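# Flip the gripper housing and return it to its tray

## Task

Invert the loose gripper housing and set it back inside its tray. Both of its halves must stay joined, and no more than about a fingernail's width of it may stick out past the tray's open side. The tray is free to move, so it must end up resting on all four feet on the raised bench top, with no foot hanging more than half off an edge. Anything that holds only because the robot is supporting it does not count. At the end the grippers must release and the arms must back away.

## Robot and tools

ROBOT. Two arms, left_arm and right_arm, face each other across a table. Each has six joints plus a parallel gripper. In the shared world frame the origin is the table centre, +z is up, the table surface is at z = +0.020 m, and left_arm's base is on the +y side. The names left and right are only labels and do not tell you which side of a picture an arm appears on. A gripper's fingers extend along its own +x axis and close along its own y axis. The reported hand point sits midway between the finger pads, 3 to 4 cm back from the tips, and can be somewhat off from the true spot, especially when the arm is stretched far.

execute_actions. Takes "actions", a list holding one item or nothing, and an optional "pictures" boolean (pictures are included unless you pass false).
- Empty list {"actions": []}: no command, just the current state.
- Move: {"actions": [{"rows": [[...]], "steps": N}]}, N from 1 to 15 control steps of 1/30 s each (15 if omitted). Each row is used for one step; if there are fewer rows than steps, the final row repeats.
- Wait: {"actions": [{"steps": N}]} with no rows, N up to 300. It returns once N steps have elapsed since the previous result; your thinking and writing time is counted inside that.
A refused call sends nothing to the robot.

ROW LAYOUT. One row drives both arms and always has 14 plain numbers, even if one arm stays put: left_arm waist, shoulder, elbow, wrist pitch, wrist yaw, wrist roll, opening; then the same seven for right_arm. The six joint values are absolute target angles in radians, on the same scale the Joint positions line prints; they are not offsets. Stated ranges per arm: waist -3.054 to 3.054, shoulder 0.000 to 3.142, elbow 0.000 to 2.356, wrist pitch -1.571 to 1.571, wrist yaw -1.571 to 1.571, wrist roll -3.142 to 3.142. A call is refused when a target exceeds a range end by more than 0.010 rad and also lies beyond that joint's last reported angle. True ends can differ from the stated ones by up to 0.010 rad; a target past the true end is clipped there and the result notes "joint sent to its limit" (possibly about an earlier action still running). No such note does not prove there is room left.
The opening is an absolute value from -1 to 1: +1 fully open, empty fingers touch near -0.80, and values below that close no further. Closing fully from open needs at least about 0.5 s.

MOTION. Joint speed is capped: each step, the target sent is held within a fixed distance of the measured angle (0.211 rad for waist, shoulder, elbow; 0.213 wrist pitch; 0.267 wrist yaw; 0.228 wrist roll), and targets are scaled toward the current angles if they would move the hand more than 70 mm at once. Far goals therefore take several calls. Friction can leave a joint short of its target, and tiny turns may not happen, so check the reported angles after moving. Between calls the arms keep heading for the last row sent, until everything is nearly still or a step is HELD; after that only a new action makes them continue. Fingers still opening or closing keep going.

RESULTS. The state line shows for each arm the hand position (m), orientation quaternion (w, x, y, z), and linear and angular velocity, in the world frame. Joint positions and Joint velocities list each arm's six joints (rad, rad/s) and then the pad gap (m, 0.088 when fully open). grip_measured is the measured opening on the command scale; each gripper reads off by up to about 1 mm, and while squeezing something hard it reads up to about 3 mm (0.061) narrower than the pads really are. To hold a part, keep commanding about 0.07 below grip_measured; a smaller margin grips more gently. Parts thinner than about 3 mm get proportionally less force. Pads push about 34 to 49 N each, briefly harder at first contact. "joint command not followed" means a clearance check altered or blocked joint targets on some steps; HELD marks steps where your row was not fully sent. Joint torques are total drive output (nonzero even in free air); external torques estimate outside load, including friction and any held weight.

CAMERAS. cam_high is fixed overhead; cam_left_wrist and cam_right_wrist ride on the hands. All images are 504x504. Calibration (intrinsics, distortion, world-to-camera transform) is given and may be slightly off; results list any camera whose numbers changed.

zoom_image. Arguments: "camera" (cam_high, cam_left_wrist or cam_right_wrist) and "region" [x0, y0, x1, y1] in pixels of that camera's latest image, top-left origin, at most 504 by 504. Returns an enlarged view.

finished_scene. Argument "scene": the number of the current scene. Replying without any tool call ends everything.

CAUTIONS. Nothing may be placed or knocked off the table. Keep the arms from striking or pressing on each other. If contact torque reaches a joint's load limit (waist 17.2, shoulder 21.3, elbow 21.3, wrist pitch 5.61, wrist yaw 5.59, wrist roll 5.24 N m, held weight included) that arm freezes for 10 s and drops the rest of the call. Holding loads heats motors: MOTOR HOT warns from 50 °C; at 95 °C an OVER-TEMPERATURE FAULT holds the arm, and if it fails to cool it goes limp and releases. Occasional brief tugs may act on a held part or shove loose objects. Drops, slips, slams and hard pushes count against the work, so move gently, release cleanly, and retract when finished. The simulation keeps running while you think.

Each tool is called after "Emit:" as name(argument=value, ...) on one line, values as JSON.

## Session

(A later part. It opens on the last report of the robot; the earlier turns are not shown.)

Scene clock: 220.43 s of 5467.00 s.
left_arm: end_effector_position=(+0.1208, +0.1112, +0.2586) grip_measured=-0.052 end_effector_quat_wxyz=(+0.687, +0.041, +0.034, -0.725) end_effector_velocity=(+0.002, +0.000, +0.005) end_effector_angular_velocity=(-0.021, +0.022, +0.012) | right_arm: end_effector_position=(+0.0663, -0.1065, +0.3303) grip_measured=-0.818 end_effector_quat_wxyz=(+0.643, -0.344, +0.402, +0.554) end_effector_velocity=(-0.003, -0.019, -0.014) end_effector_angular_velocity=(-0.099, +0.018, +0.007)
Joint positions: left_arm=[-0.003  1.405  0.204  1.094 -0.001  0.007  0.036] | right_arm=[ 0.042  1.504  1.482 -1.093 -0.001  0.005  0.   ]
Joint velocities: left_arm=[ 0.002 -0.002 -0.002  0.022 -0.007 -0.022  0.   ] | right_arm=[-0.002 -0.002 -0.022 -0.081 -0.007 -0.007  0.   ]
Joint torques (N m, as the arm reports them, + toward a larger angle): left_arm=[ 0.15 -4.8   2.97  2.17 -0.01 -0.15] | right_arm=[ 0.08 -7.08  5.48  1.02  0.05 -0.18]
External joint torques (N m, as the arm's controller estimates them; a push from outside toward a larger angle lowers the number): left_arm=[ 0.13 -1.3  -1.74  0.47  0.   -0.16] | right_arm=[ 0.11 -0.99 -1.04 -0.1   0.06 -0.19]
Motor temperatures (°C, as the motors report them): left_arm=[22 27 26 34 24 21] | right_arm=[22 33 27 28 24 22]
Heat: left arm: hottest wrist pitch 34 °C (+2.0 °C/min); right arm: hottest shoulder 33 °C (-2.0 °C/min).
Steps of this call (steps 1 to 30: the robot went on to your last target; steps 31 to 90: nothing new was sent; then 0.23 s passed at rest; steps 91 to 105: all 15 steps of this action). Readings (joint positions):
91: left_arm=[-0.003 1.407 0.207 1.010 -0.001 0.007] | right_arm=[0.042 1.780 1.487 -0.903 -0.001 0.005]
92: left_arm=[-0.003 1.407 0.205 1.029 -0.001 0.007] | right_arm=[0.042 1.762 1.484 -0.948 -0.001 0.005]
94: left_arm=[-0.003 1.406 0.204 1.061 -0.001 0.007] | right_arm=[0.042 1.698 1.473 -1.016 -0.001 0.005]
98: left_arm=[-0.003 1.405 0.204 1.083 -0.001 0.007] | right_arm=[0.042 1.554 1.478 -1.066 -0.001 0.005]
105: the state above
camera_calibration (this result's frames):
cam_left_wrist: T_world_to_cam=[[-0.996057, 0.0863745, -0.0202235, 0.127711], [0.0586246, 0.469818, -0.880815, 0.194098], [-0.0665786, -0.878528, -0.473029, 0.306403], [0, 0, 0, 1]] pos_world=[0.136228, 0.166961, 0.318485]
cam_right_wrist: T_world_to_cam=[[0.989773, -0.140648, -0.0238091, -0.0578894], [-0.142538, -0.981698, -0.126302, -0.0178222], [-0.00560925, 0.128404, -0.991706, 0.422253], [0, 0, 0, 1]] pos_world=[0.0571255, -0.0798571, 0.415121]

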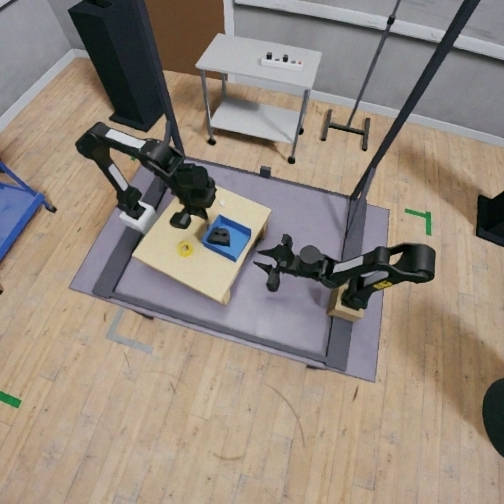

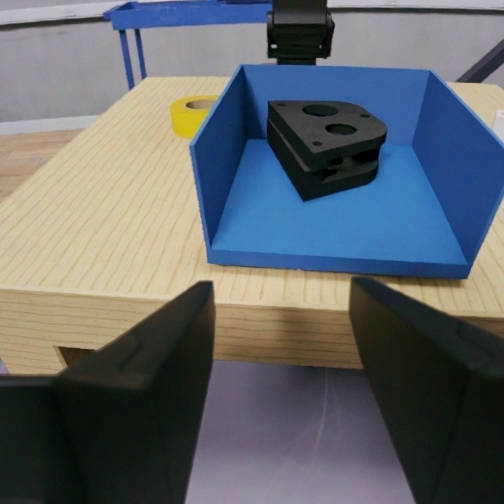

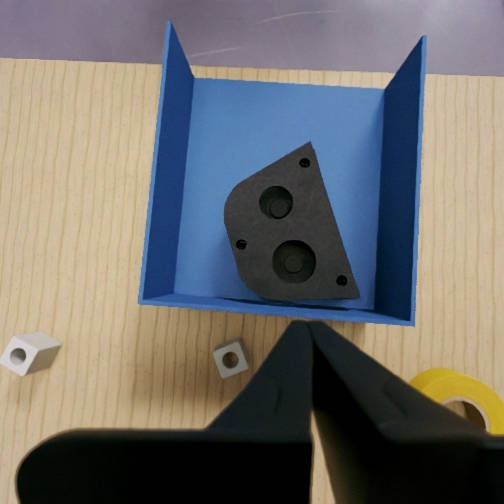

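Emit:
execute_actions(actions=[{"rows":[[0.0,1.4,0.2,1.1,0,0,-0.05,0.045,2.07,2.06,-1.49,0,-0.31,0.62]],"steps":15}], pictures=false)

Emit:
execute_actions(actions=[{"steps":30}])

Scene clock: 232.90 s of 5467.00 s.
left_arm: end_effector_position=(+0.1208, +0.1111, +0.2591) grip_measured=-0.052 end_effector_quat_wxyz=(+0.687, +0.040, +0.033, -0.725) end_effector_velocity=(+0.003, +0.001, -0.002) end_effector_angular_velocity=(+0.007, -0.010, +0.019) | right_arm: end_effector_position=(+0.0742, -0.0527, +0.2881) grip_measured=+0.575 end_effector_quat_wxyz=(+0.488, -0.518, +0.433, +0.553) end_effector_velocity=(+0.005, +0.047, -0.089) end_effector_angular_velocity=(-0.254, +0.037, +0.083)
Joint positions: left_arm=[-0.003  1.405  0.204  1.097 -0.001  0.007  0.036] | right_arm=[ 0.042  2.016  2.012 -1.475 -0.001 -0.297  0.067]
Joint velocities: left_arm=[-0.002 -0.002 -0.002 -0.007 -0.022  0.007 -0.001] | right_arm=[ 0.002  0.393  0.232 -0.095 -0.007 -0.081  0.021]
Joint torques (N m, as the arm reports them, + toward a larger angle): left_arm=[ 0.22 -4.53  3.17  2.24  0.01 -0.2 ] | right_arm=[ 0.24 -9.63  7.1   0.24  0.05 -0.26]
External joint torques (N m, as the arm's controller estimates them; a push from outside toward a larger angle lowers the number): left_arm=[ 0.21 -0.98 -1.58  0.52  0.02 -0.21] | right_arm=[ 0.19  0.85  0.53 -0.21  0.09 -0.26]
Motor temperatures (°C, as the motors report them): left_arm=[22 27 26 34 24 21] | right_arm=[22 33 28 27 24 22]
Heat: left arm: hottest wrist pitch 34 °C (+2.0 °C/min); right arm: hottest shoulder 33 °C (-1.0 °C/min).
Steps of this call (steps 1 to 15: the robot went on to your last target; steps 16 to 90: nothing new was sent; then 8.97 s passed at rest; steps 91 to 105: all 15 steps of this action). Readings (joint positions):
91: left_arm=[-0.003 1.405 0.204 1.096 -0.001 0.007] | right_arm=[0.042 1.522 1.503 -1.134 -0.001 -0.029]
92: left_arm=[-0.003 1.405 0.204 1.096 -0.001 0.007] | right_arm=[0.042 1.555 1.550 -1.191 -0.001 -0.080]
94: left_arm=[-0.003 1.405 0.204 1.097 -0.001 0.007] | right_arm=[0.042 1.634 1.646 -1.268 -0.001 -0.170]
98: left_arm=[-0.003 1.405 0.204 1.097 -0.001 0.007] | right_arm=[0.042 1.804 1.821 -1.412 -0.001 -0.258]
105: the state above

Scene clock: 233.90 s of 5467.00 s.
left_arm: end_effector_position=(+0.1208, +0.1111, +0.2591) grip_measured=-0.052 end_effector_quat_wxyz=(+0.687, +0.040, +0.033, -0.725) end_effector_velocity=(+0.000, +0.001, -0.005) end_effector_angular_velocity=(+0.022, +0.005, +0.006) | right_arm: end_effector_position=(+0.0751, -0.0465, +0.2862) grip_measured=+0.617 end_effector_quat_wxyz=(+0.484, -0.521, +0.432, +0.554) end_effector_velocity=(-0.003, -0.002, +0.000) end_effector_angular_velocity=(-0.004, +0.022, +0.007)
Joint positions: left_arm=[-0.003  1.405  0.204  1.097 -0.001  0.007  0.036] | right_arm=[ 0.042  2.049  2.053 -1.488 -0.001 -0.305  0.069]
Joint velocities: left_arm=[-0.002 -0.002 -0.002 -0.022 -0.007 -0.007 -0.   ] | right_arm=[-0.002 -0.002 -0.002 -0.007 -0.022 -0.007  0.   ]
Joint torques (N m, as the arm reports them, + toward a larger angle): left_arm=[ 0.24 -4.68  3.09  2.22 -0.01 -0.17] | right_arm=[ 0.18 -8.27  6.37  0.28  0.04 -0.2 ]
External joint torques (N m, as the arm's controller estimates them; a push from outside toward a larger angle lowers the number): left_arm=[ 0.25 -1.17 -1.61  0.52 -0.01 -0.18] | right_arm=[ 0.17  1.15  0.51 -0.23  0.07 -0.2 ]
Motor temperatures (°C, as the motors report them): left_arm=[22 27 26 34 24 21] | right_arm=[22 33 28 27 24 22]
Heat: left arm: hottest wrist pitch 34 °C (+2.0 °C/min); right arm: hottest shoulder 33 °C (-1.0 °C/min).
Steps of this call (steps 1 to 30: the robot went on to your last target). Readings (joint positions):
1: left_arm=[-0.003 1.405 0.204 1.097 -0.001 0.007] | right_arm=[0.042 2.027 2.019 -1.478 -0.001 -0.299]
2: left_arm=[-0.003 1.405 0.204 1.097 -0.001 0.007] | right_arm=[0.042 2.035 2.025 -1.480 -0.001 -0.300]
4: left_arm=[-0.003 1.405 0.204 1.097 -0.001 0.007] | right_arm=[0.042 2.042 2.035 -1.483 -0.001 -0.302]
8: left_arm=[-0.003 1.405 0.204 1.097 -0.001 0.007] | right_arm=[0.042 2.043 2.049 -1.486 -0.001 -0.304]
30: the state above
All arms were judged still, so your last target was given up. Only a new action makes them travel on or press farther. Fingers that are still opening or closing keep moving.
camera_calibration (this result's frames):
cam_left_wrist: T_world_to_cam=[[-0.99606, 0.0863282, -0.0202996, 0.127748], [0.0585172, 0.467803, -0.881893, 0.195077], [-0.0666361, -0.879606, -0.471012, 0.306196], [0, 0, 0, 1]] pos_world=[0.136233, 0.167046, 0.318852]
cam_right_wrist: T_world_to_cam=[[0.987466, 0.157812, 0.00265898, -0.0527527], [0.152422, -0.957844, 0.243519, -0.0902034], [0.0409771, -0.240061, -0.969893, 0.343982], [0, 0, 0, 1]] pos_world=[0.0517451, 0.00450098, 0.355732]

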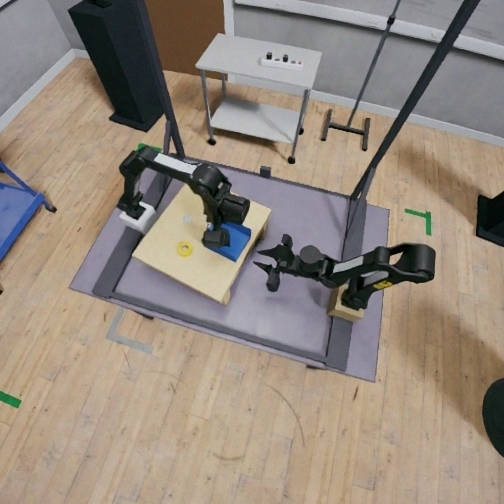

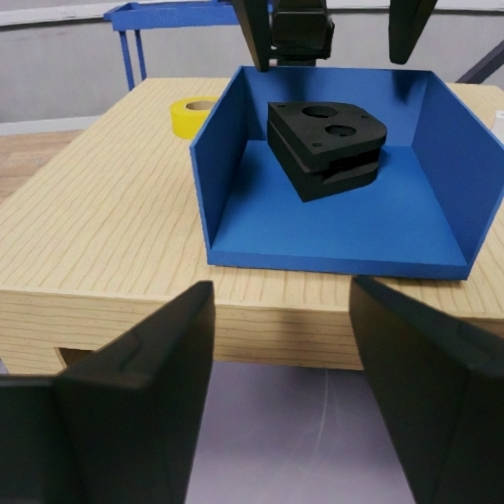

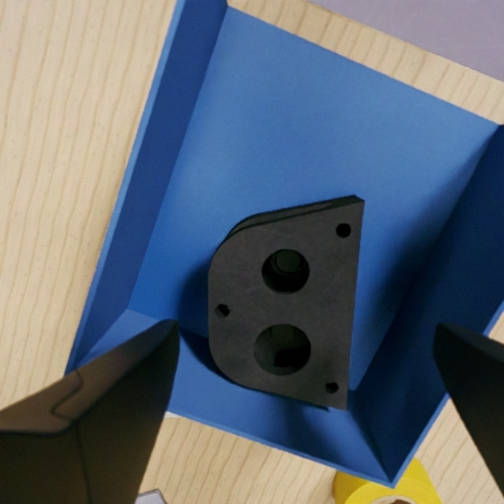

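Good; shift slightly −x, descend, squeeze.

Emit:
execute_actions(actions=[{"rows":[[0.0,1.4,0.2,1.1,0,0,-0.05,0.056,2.03,2.0,-1.45,0,-0.31,0.62],[0.0,1.4,0.2,1.1,0,0,-0.05,0.056,2.03,1.97,-1.42,0,-0.31,0.62],[0.0,1.4,0.2,1.1,0,0,-0.05,0.056,2.02,1.94,-1.4,0,-0.31,0.62],[0.0,1.4,0.2,1.1,0,0,-0.05,0.056,2.02,1.91,-1.37,0,-0.31,0.62],[0.0,1.4,0.2,1.1,0,0,-0.05,0.056,2.015,1.88,-1.35,0,-0.31,0.62],[0.0,1.4,0.2,1.1,0,0,-0.05,0.056,2.015,1.85,-1.32,0,-0.31,0.62],[0.0,1.4,0.2,1.1,0,0,-0.05,0.056,2.01,1.82,-1.3,0,-0.31,0.62],[0.0,1.4,0.2,1.1,0,0,-0.05,0.056,2.01,1.78,-1.265,0,-0.31,0.62]],"steps":15}], pictures=false)

Emit:
execute_actions(actions=[{"steps":15}], pictures=false)

Emit:
execute_actions(actions=[{"rows":[[0.0,1.4,0.2,1.1,0,0,-0.05,0.056,2.01,1.78,-1.265,0,-0.31,0.1]],"steps":15}])

Emit:
execute_actions(actions=[{"rows":[[0.0,1.4,0.2,1.1,0,0,-0.05,0.056,2.01,1.78,-1.265,0,-0.31,0.6]],"steps":12}], pictures=false)

Emit:
execute_actions(actions=[{"rows":[[0.0,1.4,0.2,1.1,0,0,-0.05,0.056,2.04,2.1,-1.54,0,-0.31,0.6]],"steps":15}])

Emit:
zoom_image(camera="cam_left_wrist", region=[200, 20, 480, 260])

Scene clock: 244.40 s of 5467.00 s.
left_arm: end_effector_position=(+0.1208, +0.1111, +0.2591) grip_measured=-0.052 end_effector_quat_wxyz=(+0.687, +0.040, +0.033, -0.725) end_effector_velocity=(+0.000, +0.001, -0.002) end_effector_angular_velocity=(+0.008, +0.021, +0.007) | right_arm: end_effector_position=(+0.0698, -0.0479, +0.2306) grip_measured=+0.617 end_effector_quat_wxyz=(+0.474, -0.528, +0.436, +0.553) end_effector_velocity=(-0.004, -0.000, -0.001) end_effector_angular_velocity=(+0.061, -0.001, +0.015)
Joint positions: left_arm=[-0.003  1.405  0.204  1.097 -0.001  0.007  0.036] | right_arm=[ 0.055  2.03   1.804 -1.282 -0.001 -0.305  0.069]
Joint velocities: left_arm=[-0.002 -0.002 -0.002 -0.007 -0.007 -0.022 -0.   ] | right_arm=[ 0.007 -0.061 -0.095  0.095 -0.007 -0.007 -0.   ]
Joint torques (N m, as the arm reports them, + toward a larger angle): left_arm=[ 0.24 -4.73  3.12  2.19 -0.01 -0.16] | right_arm=[ -0.1  -12.48   4.81   0.56   0.01  -0.2 ]
External joint torques (N m, as the arm's controller estimates them; a push from outside toward a larger angle lowers the number): left_arm=[ 0.24 -1.18 -1.62  0.47  0.   -0.17] | right_arm=[ 0.02 -2.92 -1.24  0.09  0.04 -0.2 ]
Motor temperatures (°C, as the motors report them): left_arm=[22 27 26 35 24 21] | right_arm=[22 33 28 27 24 22]
Heat: left arm: hottest wrist pitch 35 °C (+3.0 °C/min); right arm: hottest shoulder 33 °C (+1.0 °C/min).
Steps of this call (steps 1 to 90: nothing new was sent; then 7.00 s passed at rest; steps 91 to 105: all 15 steps of this action). Readings (joint positions):
91: left_arm=[-0.003 1.405 0.204 1.097 -0.001 0.007] | right_arm=[0.043 2.049 2.050 -1.485 -0.001 -0.305]
92: left_arm=[-0.003 1.405 0.204 1.097 -0.001 0.007] | right_arm=[0.044 2.048 2.040 -1.473 -0.001 -0.305]
94: left_arm=[-0.003 1.405 0.204 1.097 -0.001 0.007] | right_arm=[0.048 2.042 2.006 -1.438 -0.001 -0.305]
98: left_arm=[-0.003 1.405 0.204 1.097 -0.001 0.007] | right_arm=[0.053 2.034 1.900 -1.354 -0.001 -0.305]
105: the state above

Scene clock: 244.90 s of 5467.00 s.
left_arm: end_effector_position=(+0.1208, +0.1111, +0.2591) grip_measured=-0.052 end_effector_quat_wxyz=(+0.687, +0.040, +0.033, -0.725) end_effector_velocity=(+0.000, +0.001, +0.003) end_effector_angular_velocity=(-0.012, +0.007, +0.006) | right_arm: end_effector_position=(+0.0695, -0.0477, +0.2295) grip_measured=+0.617 end_effector_quat_wxyz=(+0.476, -0.527, +0.434, +0.554) end_effector_velocity=(-0.002, +0.001, +0.002) end_effector_angular_velocity=(+0.015, +0.020, +0.006)
Joint positions: left_arm=[-0.003  1.405  0.204  1.097 -0.001  0.007  0.036] | right_arm=[ 0.056  2.025  1.792 -1.267 -0.001 -0.305  0.069]
Joint velocities: left_arm=[-0.002 -0.007 -0.002  0.007 -0.007 -0.007 -0.   ] | right_arm=[-0.002 -0.007 -0.002  0.007 -0.022 -0.007 -0.   ]
Joint torques (N m, as the arm reports them, + toward a larger angle): left_arm=[ 0.12 -4.6   3.14  2.22 -0.01 -0.19] | right_arm=[  0.02 -12.13   4.42   0.62   0.02  -0.19]
External joint torques (N m, as the arm's controller estimates them; a push from outside toward a larger angle lowers the number): left_arm=[ 0.12 -0.97 -1.68  0.45 -0.01 -0.2 ] | right_arm=[-0.01 -2.64 -1.64  0.15  0.06 -0.19]
Motor temperatures (°C, as the motors report them): left_arm=[22 27 26 35 24 21] | right_arm=[22 34 28 27 24 22]
Heat: left arm: hottest wrist pitch 35 °C (+3.0 °C/min); right arm: hottest shoulder 34 °C (+2.0 °C/min).
Steps of this call (steps 1 to 15: the robot went on to your last target). Readings (joint positions):
1: left_arm=[-0.003 1.405 0.204 1.097 -0.001 0.007] | right_arm=[0.055 2.028 1.802 -1.278 -0.001 -0.305]
2: left_arm=[-0.003 1.405 0.204 1.097 -0.001 0.007] | right_arm=[0.056 2.027 1.800 -1.275 -0.001 -0.305]
4: left_arm=[-0.003 1.405 0.204 1.097 -0.001 0.007] | right_arm=[0.056 2.025 1.796 -1.272 -0.001 -0.305]
8: left_arm=[-0.003 1.405 0.204 1.097 -0.001 0.007] | right_arm=[0.056 2.025 1.793 -1.269 -0.001 -0.305]
15: the state above

Scene clock: 245.40 s of 5467.00 s.
left_arm: end_effector_position=(+0.1208, +0.1111, +0.2591) grip_measured=-0.052 end_effector_quat_wxyz=(+0.687, +0.040, +0.033, -0.725) end_effector_velocity=(+0.000, +0.001, -0.000) end_effector_angular_velocity=(+0.002, -0.008, +0.004) | right_arm: end_effector_position=(+0.0695, -0.0479, +0.2293) grip_measured=+0.196 end_effector_quat_wxyz=(+0.475, -0.527, +0.434, +0.554) end_effector_velocity=(-0.001, -0.002, +0.000) end_effector_angular_velocity=(-0.004, +0.022, +0.002)
Joint positions: left_arm=[-0.003  1.405  0.204  1.097 -0.001  0.007  0.036] | right_arm=[ 0.056  2.024  1.79  -1.267 -0.001 -0.305  0.049]
Joint velocities: left_arm=[-0.002 -0.007 -0.002 -0.007 -0.007  0.007 -0.   ] | right_arm=[-0.007 -0.002 -0.002 -0.007 -0.022 -0.007 -0.   ]
Joint torques (N m, as the arm reports them, + toward a larger angle): left_arm=[ 0.18 -4.6   3.09  2.22  0.05 -0.23] | right_arm=[  0.07 -12.23   4.56   0.6    0.02  -0.2 ]
External joint torques (N m, as the arm's controller estimates them; a push from outside toward a larger angle lowers the number): left_arm=[ 0.17 -1.03 -1.67  0.49  0.05 -0.24] | right_arm=[ 0.12 -2.73 -1.5   0.13  0.05 -0.2 ]
Motor temperatures (°C, as the motors report them): left_arm=[22 27 26 35 24 21] | right_arm=[22 34 28 27 24 22]
Heat: left arm: hottest wrist pitch 35 °C (+3.0 °C/min); right arm: hottest shoulder 34 °C (+2.0 °C/min).
Steps of this call (steps 1 to 15: all 15 steps of this action). Readings (joint positions):
1: left_arm=[-0.003 1.405 0.204 1.097 -0.001 0.007] | right_arm=[0.056 2.024 1.792 -1.267 -0.001 -0.305]
2: left_arm=[-0.003 1.405 0.204 1.097 -0.001 0.007] | right_arm=[0.056 2.024 1.791 -1.267 -0.001 -0.305]
4: left_arm=[-0.003 1.405 0.204 1.097 -0.001 0.007] | right_arm=[0.056 2.024 1.790 -1.267 -0.001 -0.305]
8: left_arm=[-0.003 1.405 0.204 1.097 -0.001 0.007] | right_arm=[0.056 2.024 1.790 -1.267 -0.001 -0.305]
15: the state above
camera_calibration (this result's frames):
cam_left_wrist: T_world_to_cam=[[-0.99606, 0.0863282, -0.0202996, 0.127748], [0.0585172, 0.467803, -0.881893, 0.195077], [-0.0666361, -0.879606, -0.471012, 0.306196], [0, 0, 0, 1]] pos_world=[0.136233, 0.167046, 0.318852]
cam_right_wrist: T_world_to_cam=[[0.985271, 0.170981, -0.00271909, -0.0447878], [0.165795, -0.951249, 0.260071, -0.0812291], [0.0418807, -0.256691, -0.965586, 0.286803], [0, 0, 0, 1]] pos_world=[0.045584, 0.00400851, 0.297936]

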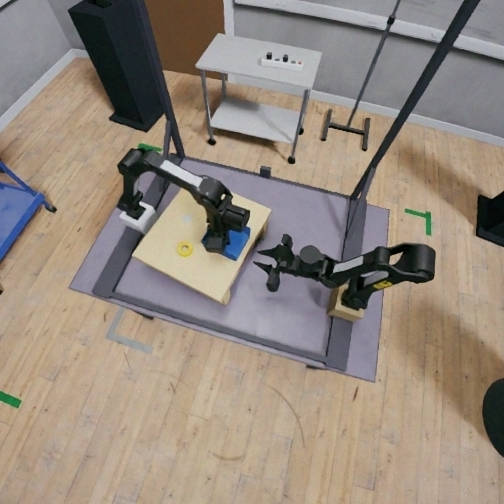

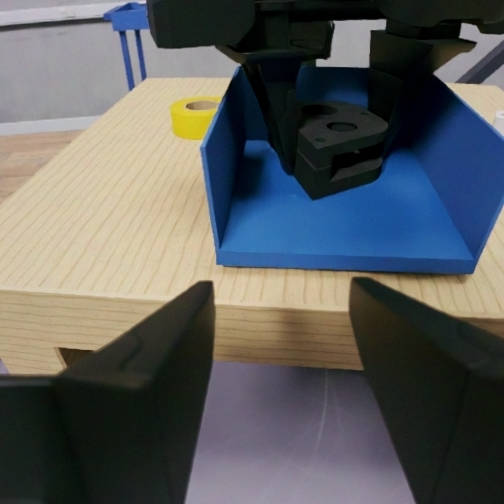

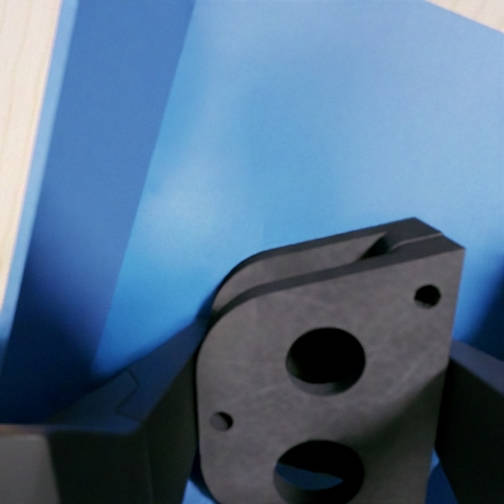

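Scene clock: 245.80 s of 5467.00 s.
left_arm: end_effector_position=(+0.1208, +0.1111, +0.2591) grip_measured=-0.052 end_effector_quat_wxyz=(+0.687, +0.040, +0.033, -0.725) end_effector_velocity=(-0.000, -0.000, +0.000) end_effector_angular_velocity=(+0.004, +0.022, -0.003) | right_arm: end_effector_position=(+0.0695, -0.0479, +0.2292) grip_measured=+0.574 end_effector_quat_wxyz=(+0.475, -0.527, +0.434, +0.554) end_effector_velocity=(+0.002, -0.002, +0.000) end_effector_angular_velocity=(-0.008, -0.007, +0.004)
Joint positions: left_arm=[-0.003  1.405  0.204  1.097 -0.001  0.007  0.036] | right_arm=[ 0.056  2.024  1.79  -1.267 -0.001 -0.305  0.067]
Joint velocities: left_arm=[ 0.002 -0.002  0.002 -0.007  0.007 -0.022 -0.   ] | right_arm=[-0.002 -0.002 -0.002 -0.007  0.007 -0.007  0.009]
Joint torques (N m, as the arm reports them, + toward a larger angle): left_arm=[ 0.15 -4.6   2.99  2.22 -0.02 -0.21] | right_arm=[  0.08 -12.3    4.61   0.59   0.04  -0.18]
External joint torques (N m, as the arm's controller estimates them; a push from outside toward a larger angle lowers the number): left_arm=[ 0.14 -1.05 -1.76  0.5  -0.01 -0.22] | right_arm=[ 0.08 -2.92 -1.36  0.13  0.06 -0.19]
Motor temperatures (°C, as the motors report them): left_arm=[22 27 26 35 24 21] | right_arm=[22 34 28 27 24 22]
Heat: left arm: hottest wrist pitch 35 °C (+3.0 °C/min); right arm: hottest shoulder 34 °C (+2.0 °C/min).
Steps of this call (steps 1 to 12: all 12 steps of this action). Readings (joint positions):
1: left_arm=[-0.003 1.405 0.204 1.097 -0.001 0.007] | right_arm=[0.056 2.024 1.790 -1.267 -0.001 -0.305]
2: left_arm=[-0.003 1.405 0.204 1.097 -0.001 0.007] | right_arm=[0.056 2.024 1.790 -1.267 -0.001 -0.305]
4: left_arm=[-0.003 1.405 0.204 1.097 -0.001 0.007] | right_arm=[0.056 2.024 1.790 -1.267 -0.001 -0.305]
8: left_arm=[-0.003 1.405 0.204 1.097 -0.001 0.007] | right_arm=[0.056 2.024 1.790 -1.267 -0.001 -0.305]
12: the state above

Scene clock: 246.30 s of 5467.00 s.
left_arm: end_effector_position=(+0.1208, +0.1111, +0.2591) grip_measured=-0.052 end_effector_quat_wxyz=(+0.687, +0.040, +0.033, -0.725) end_effector_velocity=(+0.000, +0.002, -0.002) end_effector_angular_velocity=(+0.007, -0.008, +0.004) | right_arm: end_effector_position=(+0.0688, -0.0526, +0.3019) grip_measured=+0.597 end_effector_quat_wxyz=(+0.483, -0.522, +0.426, +0.559) end_effector_velocity=(+0.001, +0.005, +0.022) end_effector_angular_velocity=(+0.052, -0.000, +0.006)
Joint positions: left_arm=[-0.003  1.405  0.204  1.097 -0.001  0.007  0.036] | right_arm=[ 0.056  2.027  2.084 -1.532 -0.001 -0.305  0.068]
Joint velocities: left_arm=[-0.002 -0.007 -0.007 -0.007 -0.007  0.007 -0.   ] | right_arm=[-0.002  0.002  0.09  -0.037 -0.007 -0.007 -0.   ]
Joint torques (N m, as the arm reports them, + toward a larger angle): left_arm=[ 0.27 -4.64  3.04  2.18  0.02 -0.18] | right_arm=[ 0.11 -9.07  6.22  0.33  0.03 -0.19]
External joint torques (N m, as the arm's controller estimates them; a push from outside toward a larger angle lowers the number): left_arm=[ 0.27 -1.08 -1.69  0.45  0.02 -0.19] | right_arm=[ 0.12  0.24  0.43 -0.2   0.06 -0.2 ]
Motor temperatures (°C, as the motors report them): left_arm=[22 27 26 35 24 21] | right_arm=[22 34 28 27 24 22]
Heat: left arm: hottest wrist pitch 35 °C (+3.0 °C/min); right arm: hottest shoulder 34 °C (+2.0 °C/min).
Steps of this call (steps 1 to 15: all 15 steps of this action). Readings (joint positions):
1: left_arm=[-0.003 1.405 0.204 1.097 -0.001 0.007] | right_arm=[0.056 2.024 1.811 -1.296 -0.001 -0.305]
2: left_arm=[-0.003 1.405 0.204 1.097 -0.001 0.007] | right_arm=[0.056 2.031 1.848 -1.348 -0.001 -0.305]
4: left_arm=[-0.003 1.405 0.204 1.097 -0.001 0.007] | right_arm=[0.056 2.034 1.927 -1.425 -0.001 -0.305]
8: left_arm=[-0.003 1.405 0.204 1.097 -0.001 0.007] | right_arm=[0.056 2.027 2.054 -1.495 -0.001 -0.305]
15: the state above
camera_calibration (this result's frames):
cam_left_wrist: T_world_to_cam=[[-0.99606, 0.0863282, -0.0202996, 0.127748], [0.0585172, 0.467803, -0.881893, 0.195077], [-0.0666361, -0.879606, -0.471012, 0.306196], [0, 0, 0, 1]] pos_world=[0.136233, 0.167046, 0.318852]
cam_right_wrist: T_world_to_cam=[[0.985201, 0.171321, 0.00532568, -0.0455823], [0.165274, -0.957743, 0.2354, -0.0973174], [0.0454297, -0.231036, -0.971884, 0.358768], [0, 0, 0, 1]] pos_world=[0.044693, -0.00250746, 0.371832]

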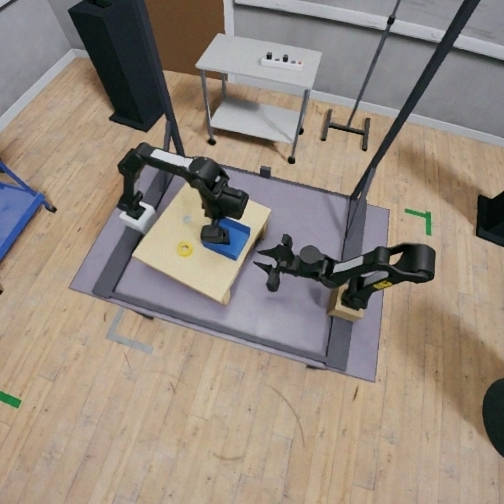

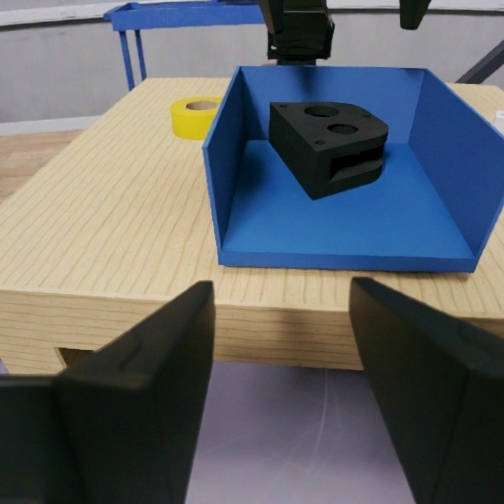

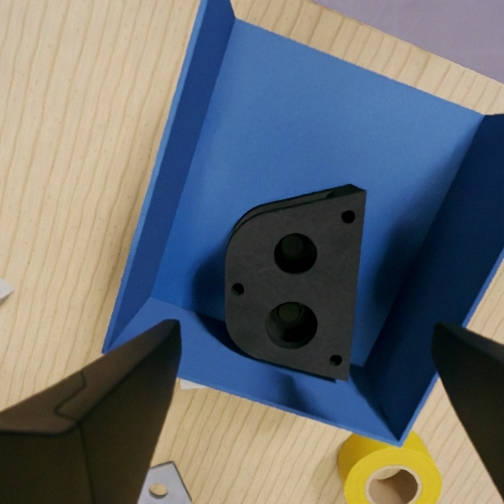

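Region (200, 20, 480, 260) of cam_left_wrist's 504x504 image, scaled by 1.800, with more detail than that image has; it fills the top 432 rows of this view, and the rest is white.

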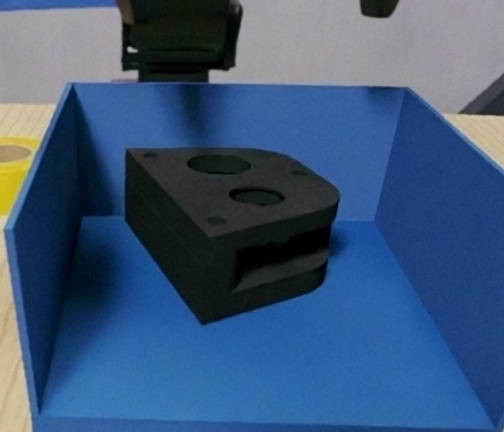

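Emit:
execute_actions(actions=[{"rows":[[0.0,1.1,0.1,0.9,0,0,-0.05,0.056,1.5,1.6,-1.3,0,-0.31,0.6]],"steps":15}], pictures=false)

Emit:
finished_scene(scene=1)

Scene clock: 251.20 s of 5467.00 s.
left_arm: end_effector_position=(+0.1227, +0.1464, +0.2692) grip_measured=-0.052 end_effector_quat_wxyz=(+0.687, +0.038, +0.031, -0.725) end_effector_velocity=(+0.003, +0.006, +0.001) end_effector_angular_velocity=(-0.004, -0.024, +0.017) | right_arm: end_effector_position=(+0.0592, -0.1249, +0.3552) grip_measured=+0.597 end_effector_quat_wxyz=(+0.558, -0.461, +0.337, +0.603) end_effector_velocity=(-0.009, -0.064, +0.057) end_effector_angular_velocity=(+0.206, -0.029, +0.021)
Joint positions: left_arm=[-0.003  1.112  0.109  0.906 -0.001  0.007  0.036] | right_arm=[ 0.056  1.529  1.639 -1.307 -0.001 -0.305  0.068]
Joint velocities: left_arm=[-0.002 -0.056 -0.017 -0.037 -0.022  0.022 -0.   ] | right_arm=[-0.002 -0.344 -0.159  0.022 -0.007 -0.022 -0.   ]
Joint torques (N m, as the arm reports them, + toward a larger angle): left_arm=[ 0.24 -3.25  3.43  1.74 -0.01 -0.21] | right_arm=[ 0.06 -5.85  4.05  1.24  0.04 -0.18]
External joint torques (N m, as the arm's controller estimates them; a push from outside toward a larger angle lowers the number): left_arm=[ 0.24 -0.98 -2.09  0.02 -0.01 -0.22] | right_arm=[ 0.09 -1.55 -1.34  0.19  0.06 -0.2 ]
Motor temperatures (°C, as the motors report them): left_arm=[22 27 26 35 24 21] | right_arm=[22 34 28 27 24 22]
Heat: left arm: hottest wrist pitch 35 °C (+2.0 °C/min); right arm: hottest shoulder 34 °C (+3.0 °C/min).
Steps of this call (steps 1 to 15: the robot went on to your last target; steps 16 to 90: nothing new was sent; then 1.40 s passed at rest; steps 91 to 105: all 15 steps of this action). Readings (joint positions):
91: left_arm=[-0.003 1.382 0.196 1.071 -0.001 0.007] | right_arm=[0.056 2.009 2.070 -1.506 -0.001 -0.305]
92: left_arm=[-0.003 1.341 0.181 1.029 -0.001 0.007] | right_arm=[0.056 1.979 2.022 -1.454 -0.001 -0.305]
94: left_arm=[-0.003 1.248 0.142 0.975 -0.001 0.007] | right_arm=[0.056 1.910 1.932 -1.393 -0.001 -0.305]
98: left_arm=[-0.003 1.150 0.120 0.930 -0.001 0.007] | right_arm=[0.056 1.737 1.761 -1.333 -0.001 -0.305]
105: the state above

The scene is finished: the task was done.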